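# Drape the patch cord over both cable-manager fingers

## Task

Lay the patch cord across both fingers of the cable manager so it sits past the finger tips, toward their roots, and no stretch of cord sags more than a little lower than the plugs at its ends. The cord must stay there by itself: the grippers must have released it and moved away, and it must be motionless when checked. The cord must never be driven into the solid body of a manager finger, a plug boot or the switch face at any moment, or the attempt fails.

## Robot and tools

Robot and frame. Two arms, left_arm and right_arm, each with a parallel two-finger gripper. Poses in results use one shared world frame in metres: origin on the table surface midway between the arm bases, +x away from the robot over the table, +z upward, and left_arm mounted on the +y side. The arm names do not match left or right in any picture. Each gripper has its own axes: its fingers extend along its +z and close along its y. The reported end_effector_position is the spot between the finger pads, roughly 1 cm short of the fingertips, and can be somewhat wrong when the arm reaches far.

The 14-number row. Both motion tools use a row of 14 numbers, each from -1 to 1, and both arms always get their 7, even an idle arm: left_arm dx, dy, dz, rx, ry, rz, opening, then right_arm dx, dy, dz, rx, ry, rz, opening. The first six are a relative offset, not a pose: a displacement and turn of that gripper away from its measured pose at the start of the action, expressed in that gripper's own axes. Scale: 1.0 equals 0.6 m of travel or 180 degrees; rx, ry, rz form one rotation vector. Opening is absolute, not an offset: +1 is fully open (0.094 m), -1 fully shut.

execute_actions, argument actions: a list of actions; each action is a list of up to 15 rows; each row runs for one 1/30 s step, and a short action repeats its final row until 15 steps are used. Every row in an action is measured from that action's starting pose, so rows do not add up. The first action in a call starts from the last pose a result reported. Per step the command is clipped to 70 mm and 16 degrees from the current measured pose, so big offsets need several actions; after an action the arm keeps going only as far as the last clipped pose. An empty list simply returns the current state and images.

move, arguments target, speed, blocking. target is one 14-number row as above, with offsets taken from the pose in the latest result that printed one. Both grippers travel straight-line paths that finish together, lasting 0.5 to 10 s (cut off at 10 s). speed is the top path speed in m/s, 0.002 to 0.5, default 0.25, with rotation capped at twice that in rad/s. Paths ignore obstacles and the other arm, grippers lag and can overshoot speed near full reach, and faster motion or aiming deeper past a contact means harder impacts. The opening is sent when the move begins. blocking=false gives a result after 0.5 s while the motion continues; until a result shows it finished, other motion calls are refused, so use wait or stop. The result adds a move: line with the ending (done, off_target, moving, held, fault), any limits (paced: the commanded pose was clipped; held: a safety check blocked some steps, after which the arm may move much faster than requested) and each gripper's remaining distance to its target.

wait, argument seconds (0 to 10): lets time pass while arms keep their last command; returns early if a running move ends. stop: no arguments; brakes a running move, needing more room when fast; fingers keep moving. zoom_image, arguments camera (cam_head_left, cam_head_right, cam_high, cam_low) and region [x0, y0, x1, y1] in pixels from the top-left, at most 504 by 504, of that camera's latest 672x504 image. finished_scene, argument scene: the number of the current scene; it is final and grades the scene after the robot has held your last command.

Results. The state line lists each gripper's position and quaternion (w, x, y, z). Hand target lines show where the controller is currently steering each gripper. grip_measured gives the finger opening on the same -1 to 1 scale; the final Joint positions entry is the opening in metres (each gripper may read off by about 1 mm). Joint torques include offsets and noise. Step readings list positions at some steps; HELD with an arm label means part of that arm's row was withheld. pose unreachable means the clearance check altered or blocked that arm's command. FAULT lines mark an arm stop.

Practical cautions. Arms usually finish a centimetre or more low, and repeated zero offsets let them sink further; to hold an arm still, send the offset back to its intended pose in your first call of a reply and zeros afterward, aiming higher if it still sags. To grasp, command an opening about 0.03 below grip_measured; smaller gaps grip more gently. Pads reach roughly 50 to 62 N and very thin parts get less. Holding loads heats motors even while you think; MOTOR HOT appears from 85 °C and at 100 °C the arm drops and faults. Do not let the arms collide or press on each other, do not drop the cord, slam or shove hard, or let anything leave the table. Loose objects may occasionally get a brief outside push. Before finishing, release the cord, move both grippers clear, and confirm it hangs still over both fingers.

Each tool is called after "Request:" by a JSON object that holds its "op" and its "data".

## Session

Request:
{"op": "execute_actions", "data": {"actions": []}}

Scene clock: 0.00 s.
left_arm: end_effector_position=(+0.3431, +0.5510, +0.2885) grip_measured=+1.000 end_effector_quat_wxyz=(-0.004, +0.941, -0.338, -0.010) | right_arm: end_effector_position=(+0.1755, +0.1183, +0.2172) grip_measured=+1.000 end_effector_quat_wxyz=(-0.468, +0.755, -0.303, +0.345)
Joint positions: left_arm=[ 0.524  1.43   1.48  -1.63  -0.02  -1.988  0.094] | right_arm=[ 1.725  1.288  0.739 -0.037  0.946 -1.33   0.094]
Joint velocities: left_arm=[-0.015 -0.015 -0.027  0.007 -0.037  0.007  0.   ] | right_arm=[ 0.005  0.015  0.007  0.007 -0.007 -0.037  0.   ]
Joint torques (N m, as the arm reports them, + toward a larger angle): no reading
Hand target (left_arm): +0.348, +0.553, +0.293; -0.008, +0.941, -0.338, -0.006
Hand target (right_arm): +0.175, +0.126, +0.232; -0.481, +0.747, -0.309, +0.339

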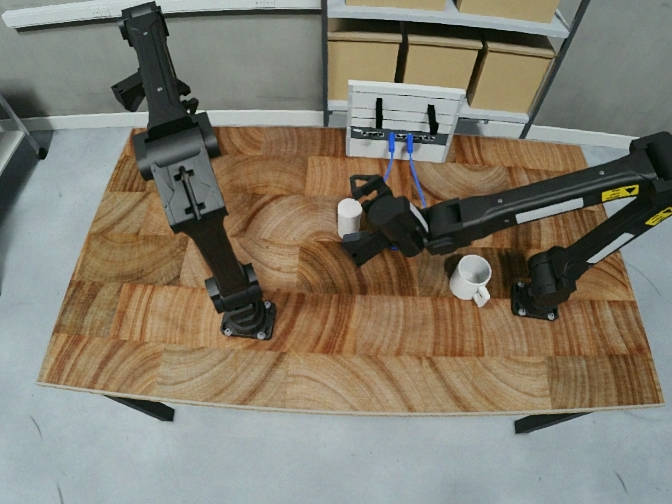

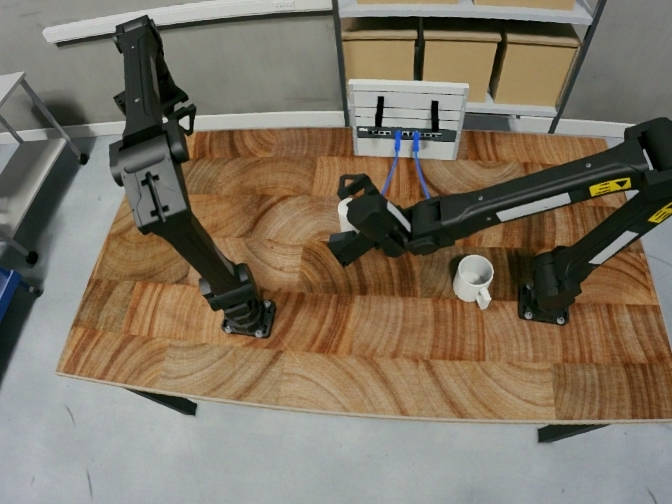

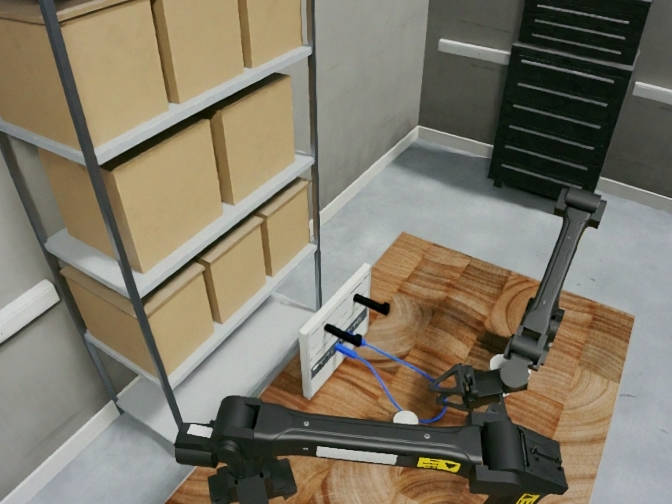

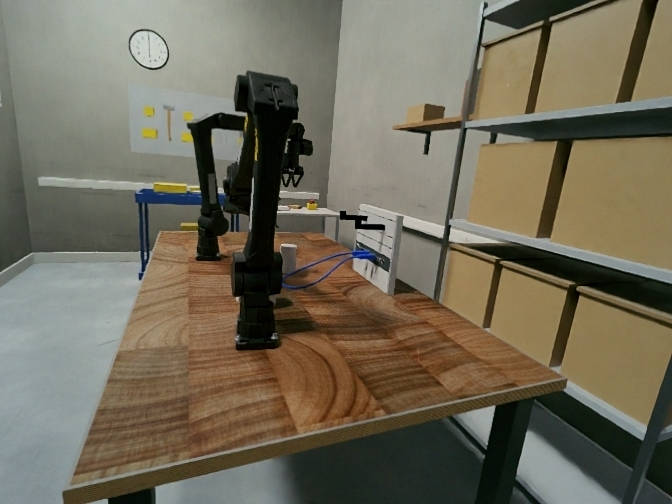

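Request:
{"op": "zoom_image", "data": {"camera": "cam_head_left", "region": [320, 70, 520, 270]}}

Request:
{"op": "zoom_image", "data": {"camera": "cam_low", "region": [260, 190, 420, 310]}}

Request:
{"op": "zoom_image", "data": {"camera": "cam_high", "region": [290, 250, 530, 430]}}

Region (320, 70, 520, 270) of cam_head_left's 672x504 image, scaled by 2.520, with more detail than that image has.

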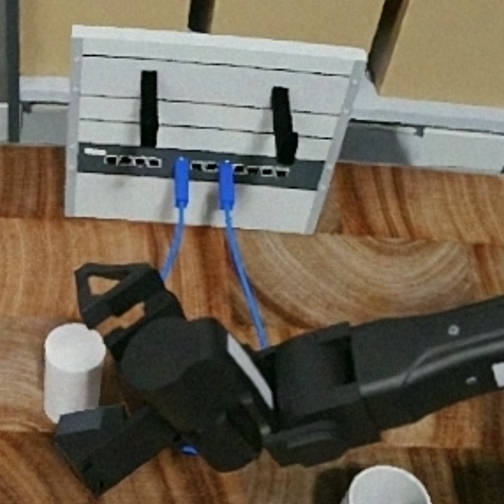

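Region (260, 190, 420, 310) of cam_low's 672x504 image, scaled by 3.150, with more detail than that image has; it fills the top 378 rows of this view, and the rest is white.

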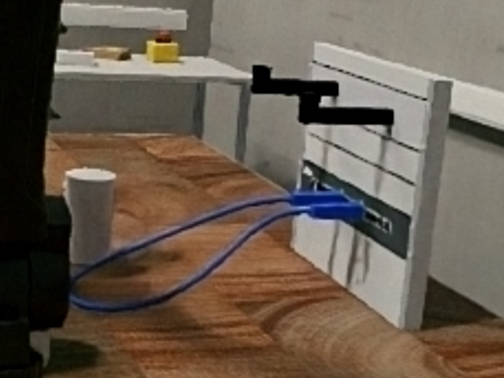

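Region (290, 250, 530, 430) of cam_high's 672x504 image, scaled by 2.100, with more detail than that image has; it fills the top 378 rows of this view, and the rest is white.

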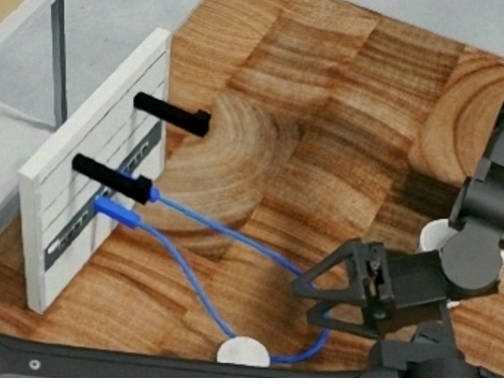

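Request:
{"op": "move", "data": {"target": [0.267,0.427,0.067,0,0,0.64,0.2,0.715,0.158,-0.333,-0.113,0.437,0.155,1], "speed": 0.4}}

Request:
{"op": "zoom_image", "data": {"camera": "cam_head_left", "region": [310, 80, 520, 290]}}

Scene clock: 65.60 s.
left_arm: end_effector_position=(+0.3010, +0.2510, +0.2557) grip_measured=+0.202 end_effector_quat_wxyz=(+0.002, -0.227, +0.974, +0.005) | right_arm: end_effector_position=(+0.2492, -0.3520, +0.2971) grip_measured=+1.000 end_effector_quat_wxyz=(+0.169, -0.378, +0.742, -0.527)
Joint positions: left_arm=[-0.271  1.245  1.22  -1.547 -0.011 -0.79   0.056] | right_arm=[ 0.935  0.636  0.707 -1.672  1.174 -0.129  0.094]
Joint velocities: left_arm=[-0.015 -0.005 -0.002 -0.002  0.007 -0.022 -0.   ] | right_arm=[-0.005 -0.015 -0.012 -0.002  0.095  0.037  0.   ]
Joint torques (N m, as the arm reports them, + toward a larger angle): left_arm=[-0.13 -9.36  8.7   0.82 -0.04  0.11] | right_arm=[-0.65  0.16 10.08  0.36  0.83 -0.07]
Hand target (left_arm): +0.300, +0.249, +0.249; -0.003, -0.219, +0.976, +0.006
Hand target (right_arm): +0.250, -0.352, +0.300; +0.164, -0.384, +0.738, -0.531
Off the commanded pose (left_arm): 0.011 m, 1 deg.
Off the commanded pose (right_arm): 0.001 m, 9 deg.
joint sent to its limit (right arm) — the command would take joint 4 (wrist pitch) past its lower limit, so that joint was sent only as far as its limit.
move: off_target (left_arm, right_arm); limits=paced

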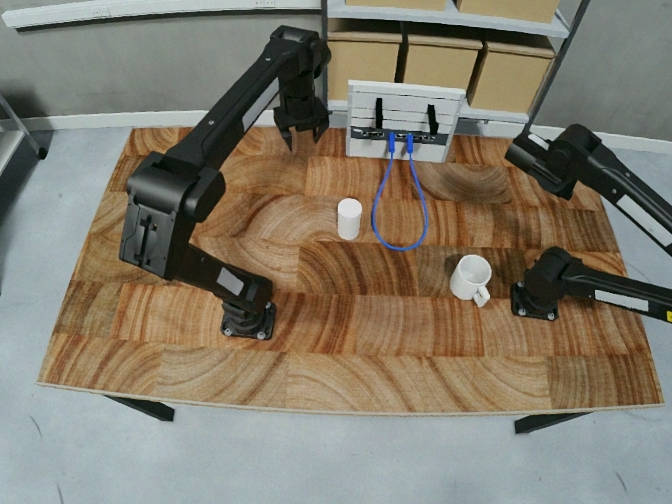

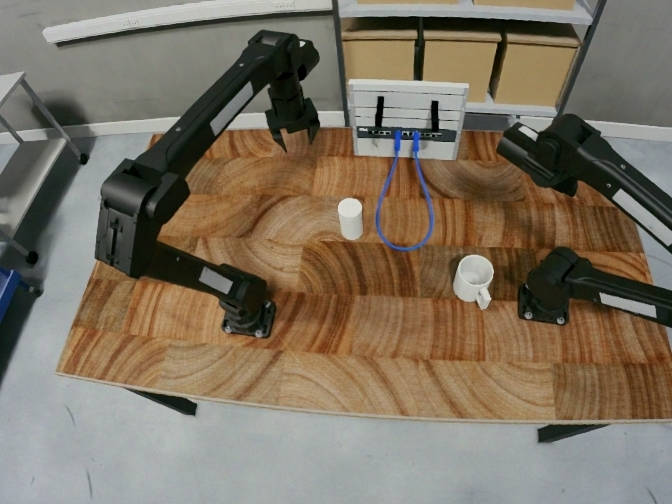

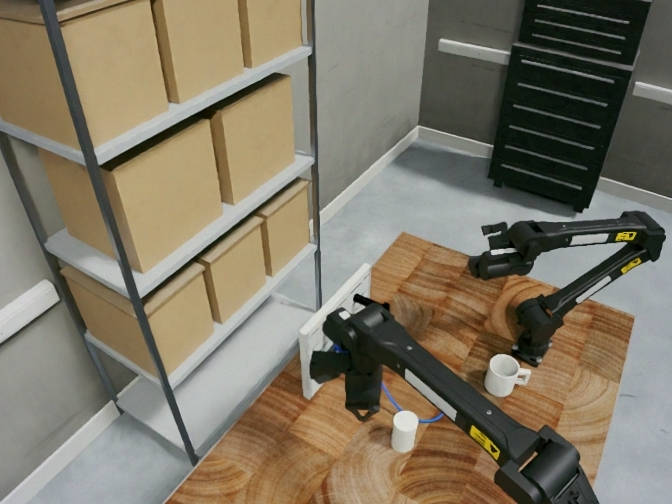

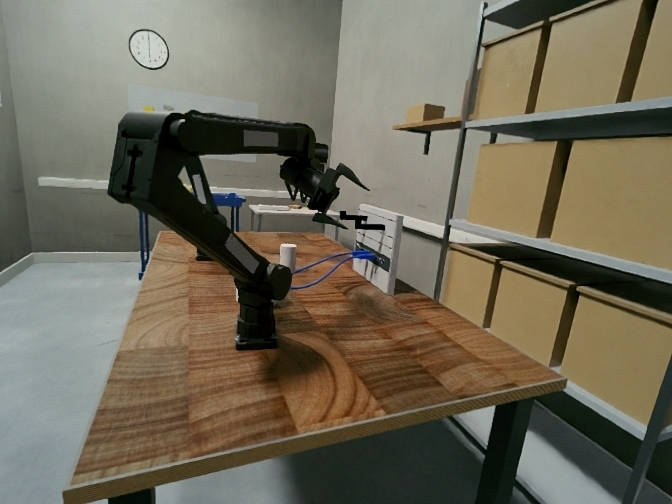

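Region (310, 80, 520, 290) of cam_head_left's 672x504 image, scaled by 2.400, with more detail than that image has.

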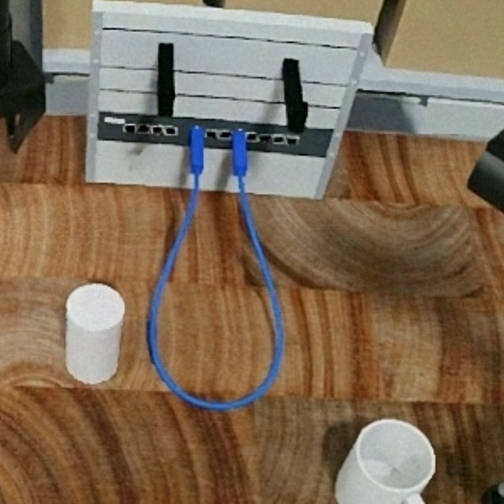

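Request:
{"op": "move", "data": {"target": [0.42,-0.248,0.2,-0.105,-0.169,0.628,-0.3,0,0,0,0,0,0,1], "speed": 0.4}}

Scene clock: 80.90 s.
left_arm: end_effector_position=(+0.1365, +0.0046, +0.1470) grip_measured=-0.298 end_effector_quat_wxyz=(+0.195, +0.674, +0.691, +0.176) | right_arm: end_effector_position=(+0.2492, -0.3520, +0.2971) grip_measured=+1.000 end_effector_quat_wxyz=(+0.169, -0.378, +0.742, -0.527)
Joint positions: left_arm=[-1.296  1.335  0.943 -1.033 -0.513  0.226  0.033] | right_arm=[ 0.935  0.636  0.707 -1.672  1.174 -0.129  0.094]
Joint velocities: left_arm=[-0.015 -0.005 -0.017 -0.012 -0.051  0.066  0.   ] | right_arm=[-0.015 -0.005 -0.017 -0.007  0.022  0.007  0.   ]
Joint torques (N m, as the arm reports them, + toward a larger angle): left_arm=[-0.39 -9.57  8.22  1.24 -0.64  0.07] | right_arm=[-0.62 -0.06  9.35  0.71  0.67  0.08]
Hand target (left_arm): +0.134, +0.006, +0.137; +0.188, +0.681, +0.683, +0.183
Hand target (right_arm): +0.249, -0.352, +0.297; +0.169, -0.378, +0.742, -0.527
Off the commanded pose (left_arm): 0.015 m, 3 deg.
Off the commanded pose (right_arm): 0.000 m, 0 deg.
move: off_target (left_arm)

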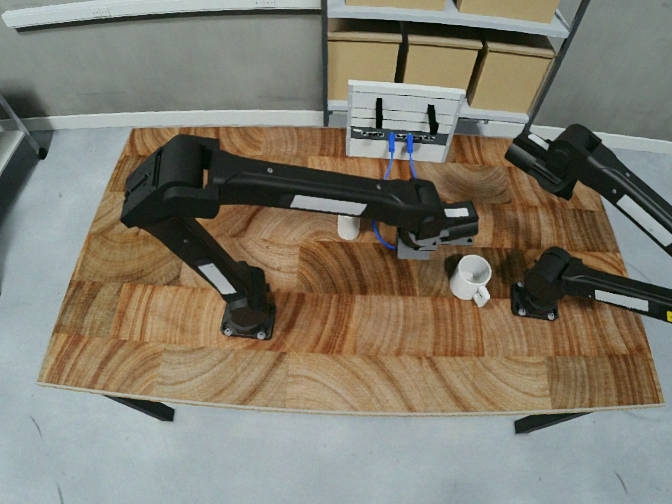

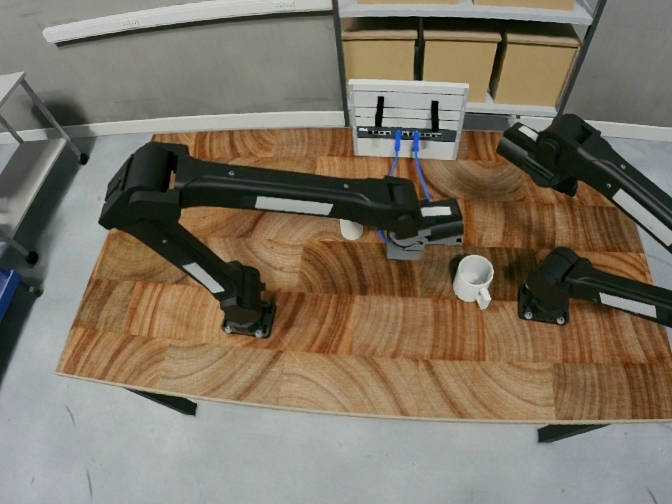

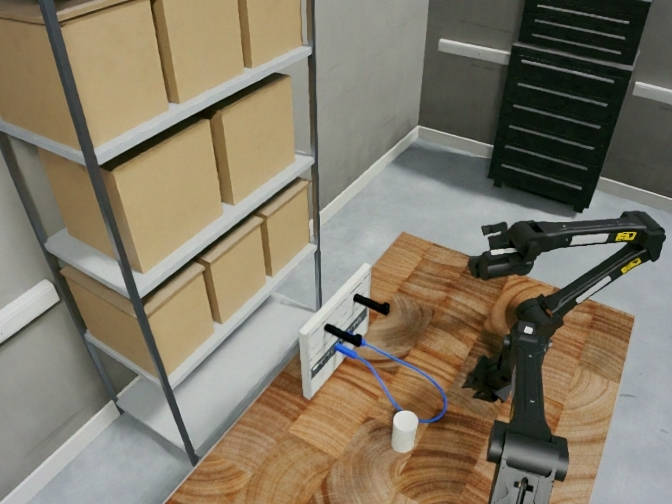

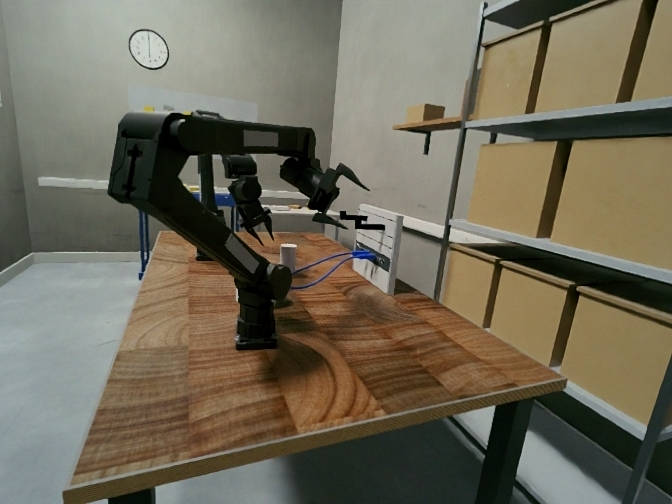

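Request:
{"op": "move", "data": {"target": [0,-0.043,0.175,0,0,0,-0.3,0,0,0,0,0,0,1], "speed": 0.15}}

Request:
{"op": "zoom_image", "data": {"camera": "cam_high", "region": [390, 330, 530, 450]}}

Request:
{"op": "zoom_image", "data": {"camera": "cam_low", "region": [220, 210, 340, 310]}}

Scene clock: 95.40 s.
left_arm: end_effector_position=(+0.1633, -0.0006, +0.0505) grip_measured=-0.298 end_effector_quat_wxyz=(+0.201, +0.672, +0.691, +0.174) | right_arm: end_effector_position=(+0.2492, -0.3520, +0.2971) grip_measured=+1.000 end_effector_quat_wxyz=(+0.169, -0.378, +0.742, -0.527)
Joint positions: left_arm=[-1.23   1.5    0.813 -0.688 -0.505  0.302  0.033] | right_arm=[ 0.935  0.636  0.707 -1.672  1.174 -0.129  0.094]
Joint velocities: left_arm=[-0.005  0.005  0.002 -0.007 -0.051  0.051 -0.   ] | right_arm=[-0.005 -0.005  0.017 -0.002  0.022 -0.007  0.   ]
Joint torques (N m, as the arm reports them, + toward a larger angle): left_arm=[  0.76 -11.66   7.34   1.3   -0.29   0.06] | right_arm=[-0.59 -0.05  9.36  0.7   0.67  0.08]
Hand target (left_arm): +0.166, +0.003, +0.043; +0.194, +0.674, +0.691, +0.177
Hand target (right_arm): +0.249, -0.352, +0.297; +0.169, -0.378, +0.742, -0.527
Off the commanded pose (left_arm): 0.009 m, 1 deg.
Off the commanded pose (right_arm): 0.000 m, 0 deg.
move: done

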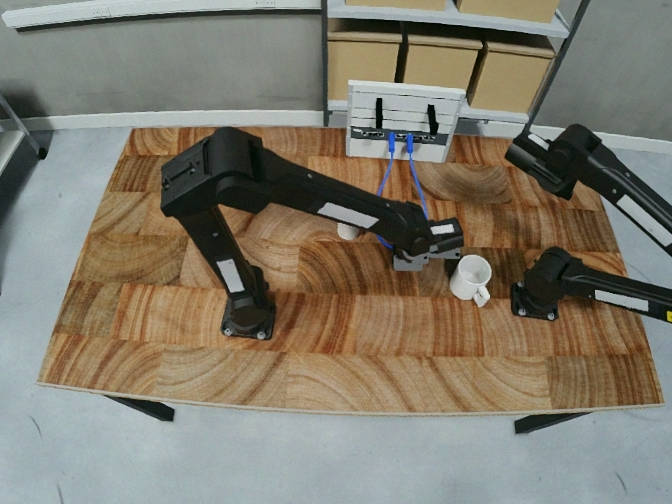

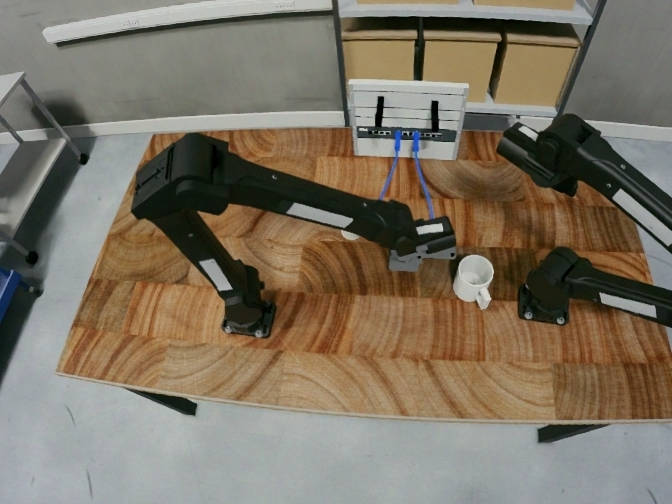

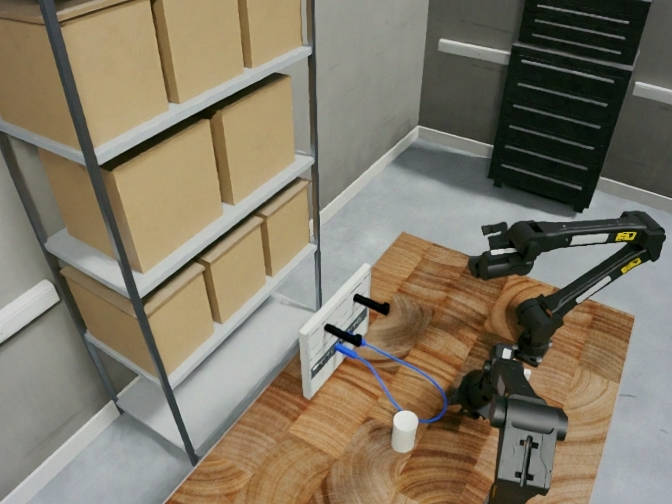

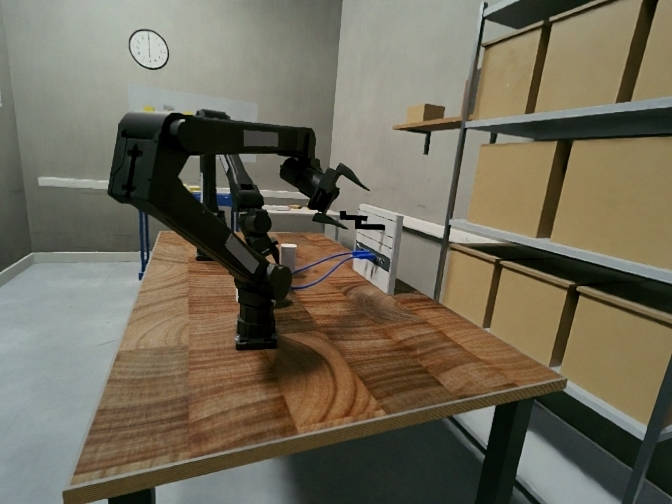

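Region (390, 330, 530, 450) of cam_high's 672x504 image, scaled by 3.600, with more detail than that image has; it fills the top 432 rows of this view, and the rest is white.

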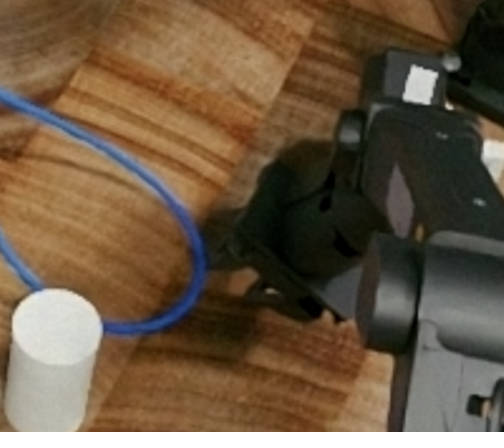

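Region (220, 210, 340, 310) of cam_low's 672x504 image, scaled by 4.200, with more detail than that image has.

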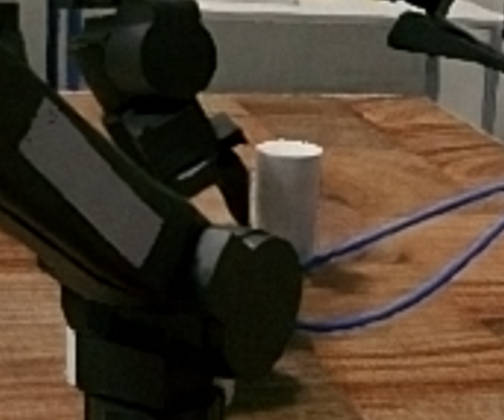

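Request:
{"op": "move", "data": {"target": [0.012,0.012,0.06,0,0,0,-0.2,0,0,0,0,0,0,1], "speed": 0.08}}

Request:
{"op": "zoom_image", "data": {"camera": "cam_high", "region": [390, 350, 500, 450]}}

Request:
{"op": "zoom_image", "data": {"camera": "cam_low", "region": [220, 210, 340, 310]}}

Scene clock: 107.20 s.
left_arm: end_effector_position=(+0.1862, +0.0012, +0.0327) grip_measured=-0.202 end_effector_quat_wxyz=(+0.210, +0.669, +0.693, +0.170) | right_arm: end_effector_position=(+0.2492, -0.3520, +0.2971) grip_measured=+1.000 end_effector_quat_wxyz=(+0.169, -0.378, +0.742, -0.527)
Joint positions: left_arm=[-1.172  1.538  0.789 -0.575 -0.495  0.365  0.037] | right_arm=[ 0.935  0.636  0.707 -1.672  1.174 -0.129  0.094]
Joint velocities: left_arm=[-0.005 -0.015 -0.002  0.017 -0.007  0.022  0.   ] | right_arm=[-0.005 -0.005  0.002 -0.007 -0.066  0.051  0.   ]
Joint torques (N m, as the arm reports them, + toward a larger angle): left_arm=[  0.79 -11.35   6.91   1.49  -0.28   0.05] | right_arm=[-0.58  0.04  9.35  0.7   0.67  0.08]
Hand target (left_arm): +0.187, +0.006, +0.023; +0.201, +0.672, +0.691, +0.174
Hand target (right_arm): +0.249, -0.352, +0.297; +0.169, -0.378, +0.742, -0.527
Off the commanded pose (left_arm): 0.011 m, 1 deg.
Off the commanded pose (right_arm): 0.000 m, 0 deg.
move: off_target (left_arm)

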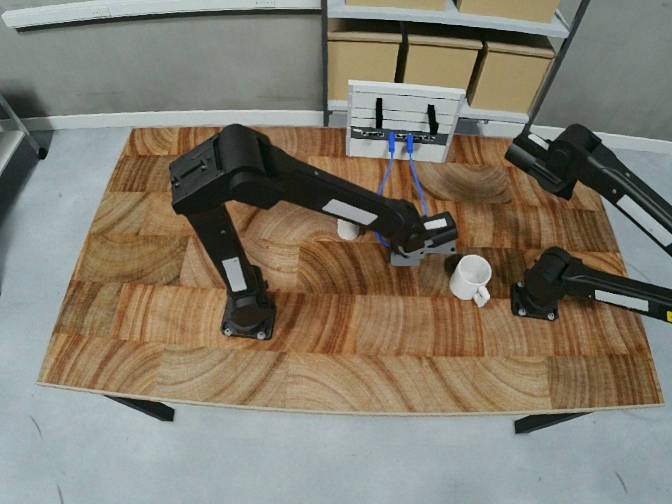

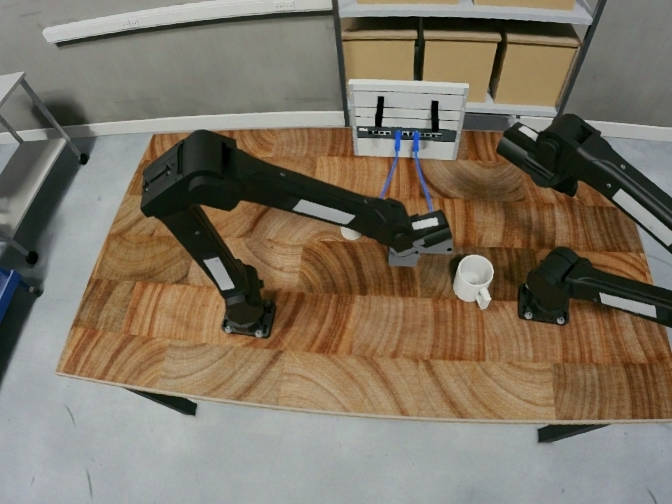

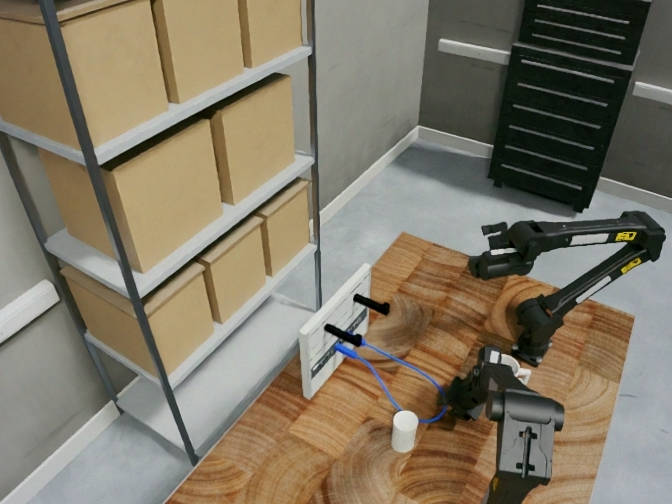

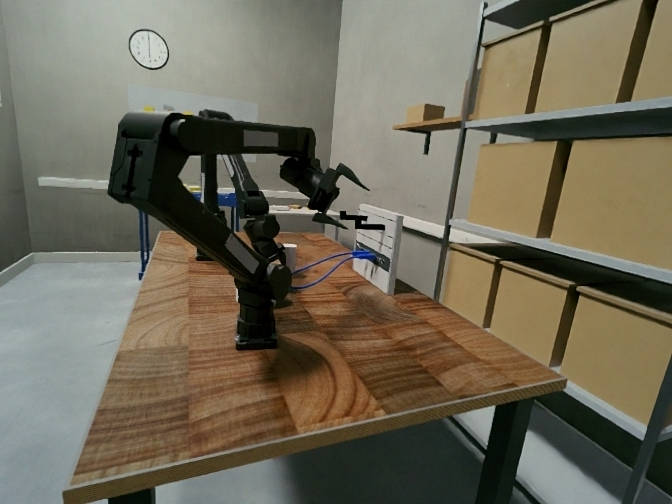

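Region (390, 350, 500, 450) of cam_high's 672x504 image, scaled by 4.582, with more detail than that image has; it fills the top 458 rows of this view, and the rest is white.

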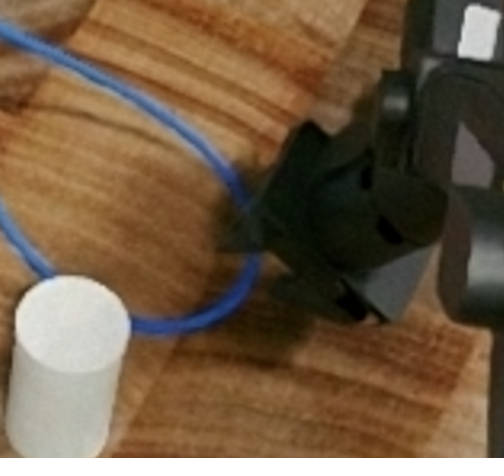

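Region (220, 210, 340, 310) of cam_low's 672x504 image, scaled by 4.200, with more detail than that image has.

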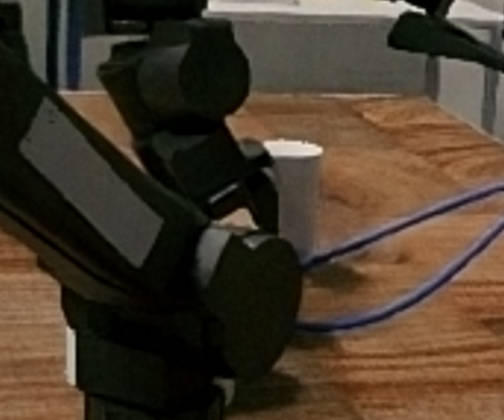

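Request:
{"op": "move", "data": {"target": [0.008,-0.008,0.04,0,0,0,-0.4,0,0,0,0,0,0,1], "speed": 0.04}}

Request:
{"op": "move", "data": {"target": [0,-0.008,0.022,0,0,0,-0.65,0,0,0,0,0,0,1], "speed": 0.03}}

Request:
{"op": "zoom_image", "data": {"camera": "cam_high", "region": [390, 350, 500, 450]}}

Scene clock: 116.53 s.
left_arm: end_effector_position=(+0.1918, -0.0015, +0.0203) grip_measured=-0.397 end_effector_quat_wxyz=(+0.221, +0.667, +0.692, +0.166) | right_arm: end_effector_position=(+0.2492, -0.3520, +0.2971) grip_measured=+1.000 end_effector_quat_wxyz=(+0.169, -0.378, +0.742, -0.527)
Joint positions: left_arm=[-1.161  1.566  0.772 -0.5   -0.493  0.381  0.028] | right_arm=[ 0.935  0.636  0.707 -1.672  1.174 -0.129  0.094]
Joint velocities: left_arm=[-0.015 -0.005 -0.012  0.002 -0.095 -0.007 -0.001] | right_arm=[-0.005 -0.024  0.012 -0.002 -0.066 -0.037  0.   ]
Joint torques (N m, as the arm reports them, + toward a larger angle): left_arm=[  0.85 -11.15   6.55   1.56  -0.26   0.06] | right_arm=[-0.61  0.02  9.36  0.7   0.67  0.08]
Hand target (left_arm): +0.194, +0.005, +0.010; +0.210, +0.669, +0.693, +0.170
Hand target (right_arm): +0.249, -0.352, +0.297; +0.169, -0.378, +0.742, -0.527
Off the commanded pose (left_arm): 0.013 m, 1 deg.
Off the commanded pose (right_arm): 0.000 m, 0 deg.
move: off_target (left_arm)

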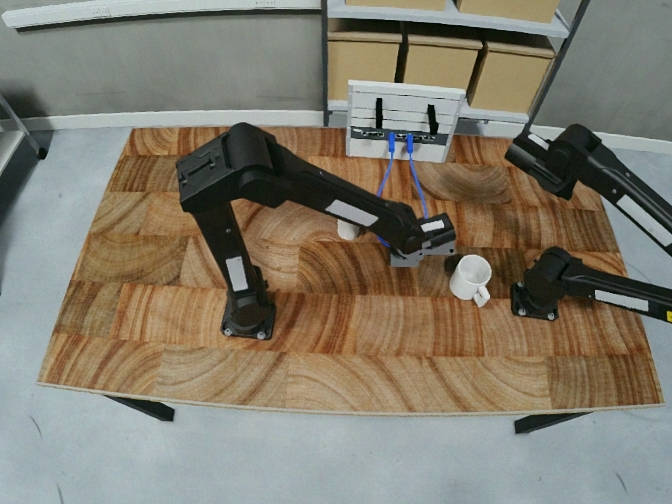

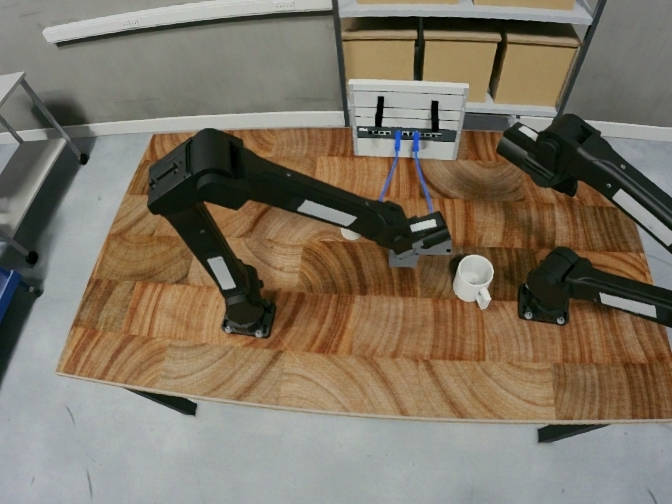

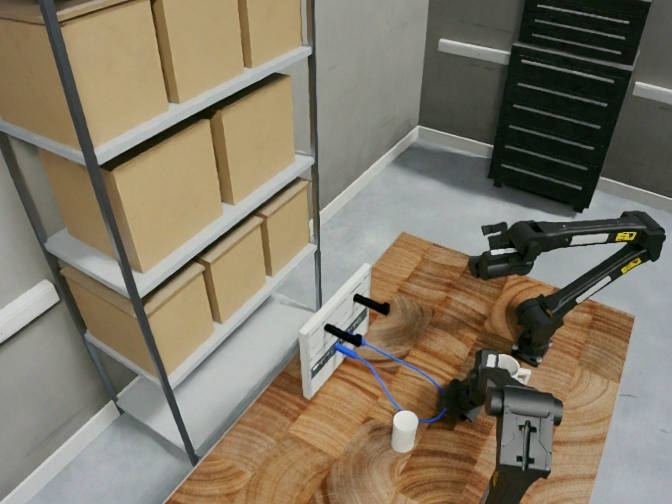

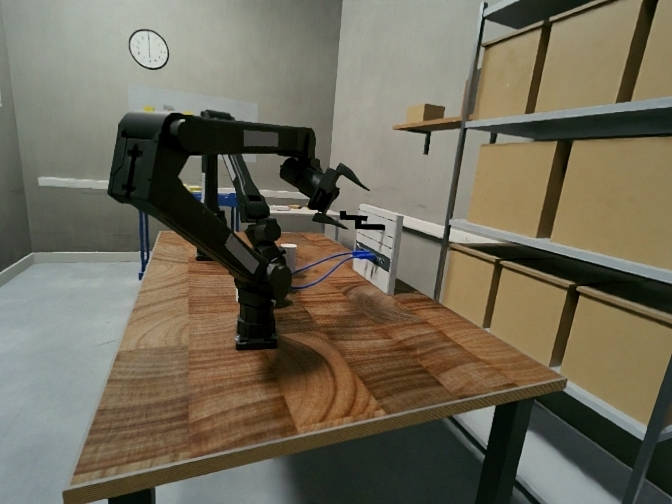

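Scene clock: 117.23 s.
left_arm: end_effector_position=(+0.1940, -0.0077, +0.0200) grip_measured=-0.648 end_effector_quat_wxyz=(+0.233, +0.663, +0.693, +0.160) | right_arm: end_effector_position=(+0.2492, -0.3520, +0.2971) grip_measured=+1.000 end_effector_quat_wxyz=(+0.169, -0.378, +0.742, -0.527)
Joint positions: left_arm=[-1.161  1.572  0.772 -0.466 -0.493  0.381  0.017] | right_arm=[ 0.935  0.636  0.707 -1.672  1.174 -0.129  0.094]
Joint velocities: left_arm=[-0.015  0.005 -0.022  0.012 -0.051 -0.051 -0.   ] | right_arm=[-0.024  0.005  0.017 -0.017 -0.007  0.11   0.   ]
Joint torques (N m, as the arm reports them, + toward a larger angle): left_arm=[  0.47 -10.64   6.76   1.55  -0.37   0.03] | right_arm=[-0.65 -0.01  9.36  0.69  0.67  0.08]
Hand target (left_arm): +0.194, -0.002, +0.007; +0.221, +0.667, +0.692, +0.166
Hand target (right_arm): +0.249, -0.352, +0.297; +0.169, -0.378, +0.742, -0.527
Off the commanded pose (left_arm): 0.014 m, 2 deg.
Off the commanded pose (right_arm): 0.000 m, 0 deg.
move: off_target (left_arm)

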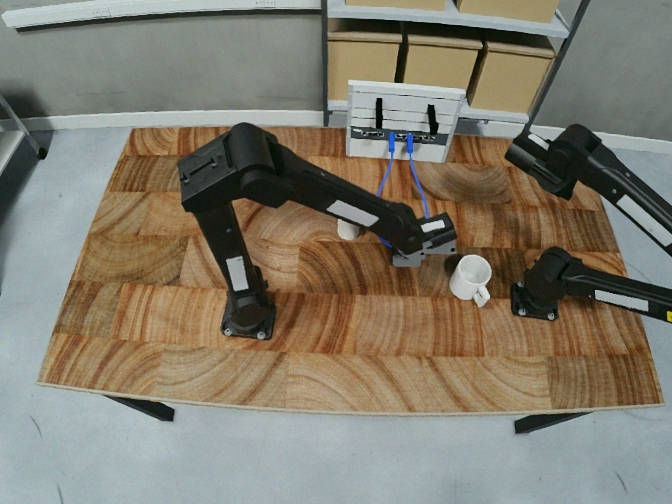

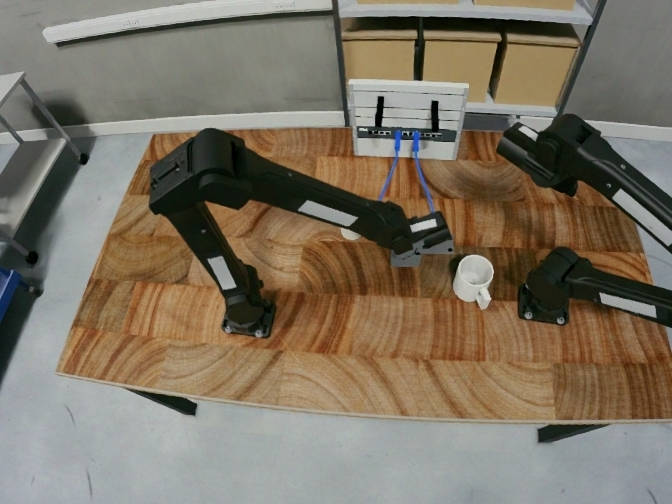

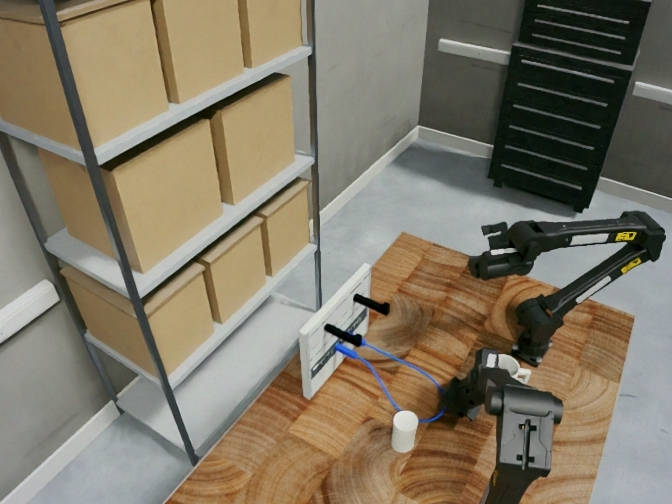

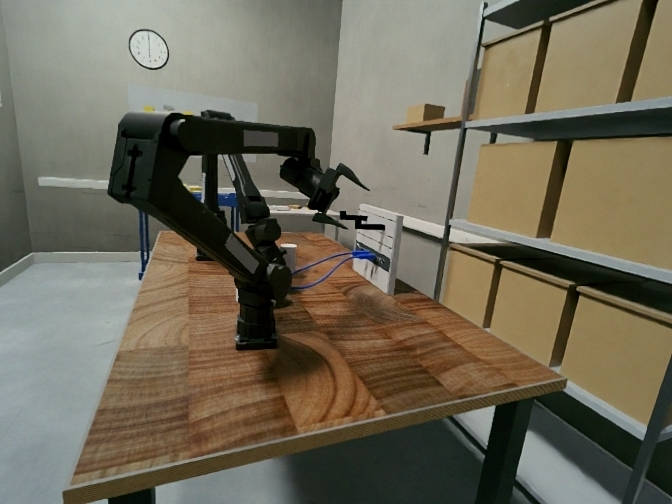

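Region (390, 350, 500, 450) of cam_high's 672x504 image, scaled by 4.582, with more detail than that image has; it fills the top 458 rows of this view, and the rest is white.

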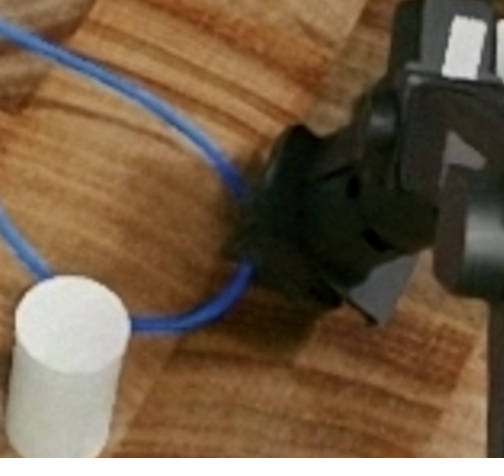

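Request:
{"op": "execute_actions", "data": {"actions": [[[0.015,-0.008,0.018,0,0.03,0,-0.7,0,0,0,0,0,0,1]],[[0,-0.008,0.018,0,0,0,-0.92,0,0,0,0,0,0,1]]]}}

Request:
{"op": "zoom_image", "data": {"camera": "cam_high", "region": [390, 350, 500, 450]}}

Scene clock: 130.40 s.
left_arm: end_effector_position=(+0.1968, +0.0008, +0.0141) grip_measured=-0.917 end_effector_quat_wxyz=(+0.220, +0.651, +0.703, +0.184) | right_arm: end_effector_position=(+0.2492, -0.3520, +0.2971) grip_measured=+1.000 end_effector_quat_wxyz=(+0.169, -0.378, +0.742, -0.527)
Joint positions: left_arm=[-1.161  1.597  0.783 -0.507 -0.531  0.341  0.004] | right_arm=[ 0.935  0.636  0.707 -1.672  1.174 -0.129  0.094]
Joint velocities: left_arm=[-0.015 -0.024  0.002  0.007 -0.007  0.037 -0.   ] | right_arm=[-0.005 -0.005 -0.012 -0.022 -0.007 -0.066  0.   ]
Joint torques (N m, as the arm reports them, + toward a larger angle): left_arm=[  0.37 -11.13   6.56   1.49  -0.45   0.01] | right_arm=[-0.62  0.    9.36  0.71  0.67  0.08]
Hand target (left_arm): +0.197, +0.005, +0.003; +0.210, +0.654, +0.702, +0.189
Hand target (right_arm): +0.249, -0.352, +0.297; +0.169, -0.378, +0.742, -0.527
Off the commanded pose (left_arm): 0.012 m, 1 deg.
Off the commanded pose (right_arm): 0.000 m, 0 deg.
Step readings (end_effector_position; steps 1 to 15: 1st action; 16 to 30: 2nd action):
0: left_arm (+0.1940, -0.0076, +0.0196) | right_arm (+0.2492, -0.3520, +0.2971)
1: left_arm (+0.1951, -0.0050, +0.0197) | right_arm (+0.2492, -0.3520, +0.2971)
2: left_arm (+0.1956, -0.0011, +0.0189) | right_arm (+0.2492, -0.3520, +0.2971)
4: left_arm (+0.1944, +0.0047, +0.0142) | right_arm (+0.2492, -0.3520, +0.2971)
8: left_arm (+0.1951, +0.0056, +0.0142) | right_arm (+0.2492, -0.3520, +0.2971)
15: left_arm (+0.1951, +0.0055, +0.0142) | right_arm (+0.2492, -0.3520, +0.2971)
16: left_arm (+0.1955, +0.0045, +0.0145) | right_arm (+0.2492, -0.3520, +0.2971)
17: left_arm (+0.1959, +0.0034, +0.0143) | right_arm (+0.2492, -0.3520, +0.2971)
19: left_arm (+0.1965, +0.0016, +0.0139) | right_arm (+0.2492, -0.3520, +0.2971)
23: left_arm (+0.1968, +0.0008, +0.0141) | right_arm (+0.2492, -0.3520, +0.2971)
30: end_effector_position above

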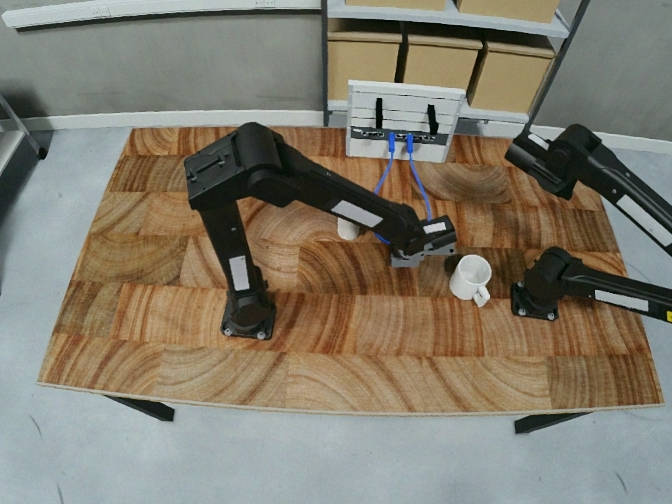

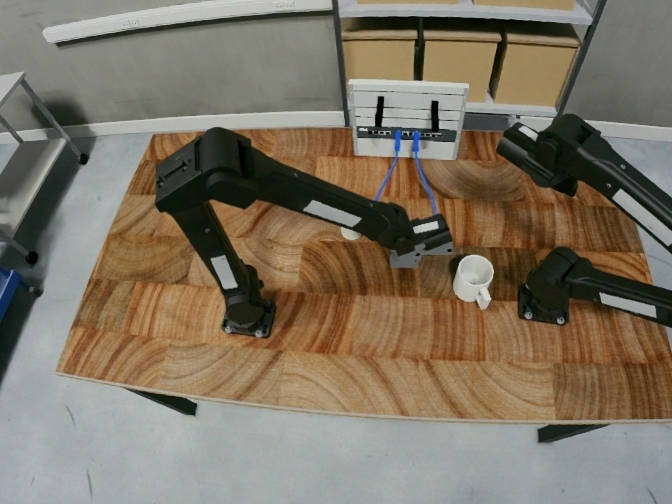

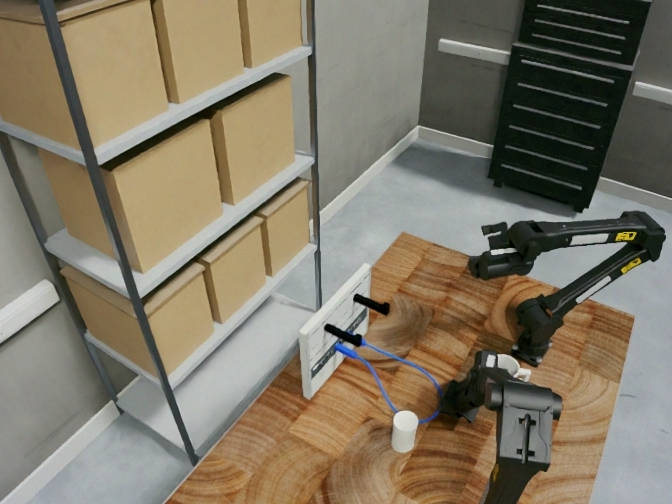

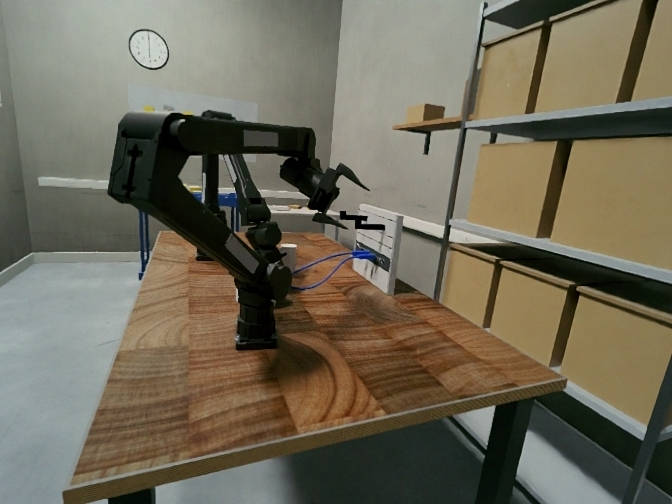

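Region (390, 350, 500, 450) of cam_high's 672x504 image, scaled by 4.582, with more detail than that image has; it fills the top 458 rows of this view, and the rest is white.

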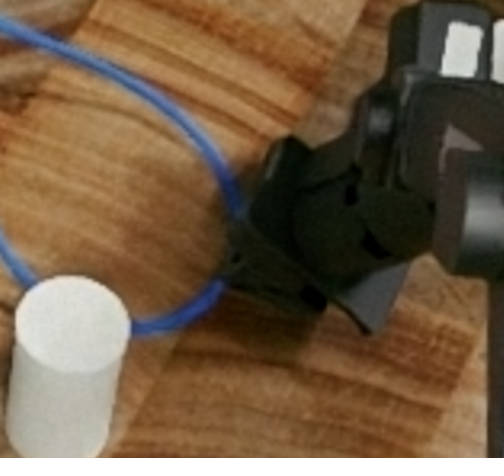

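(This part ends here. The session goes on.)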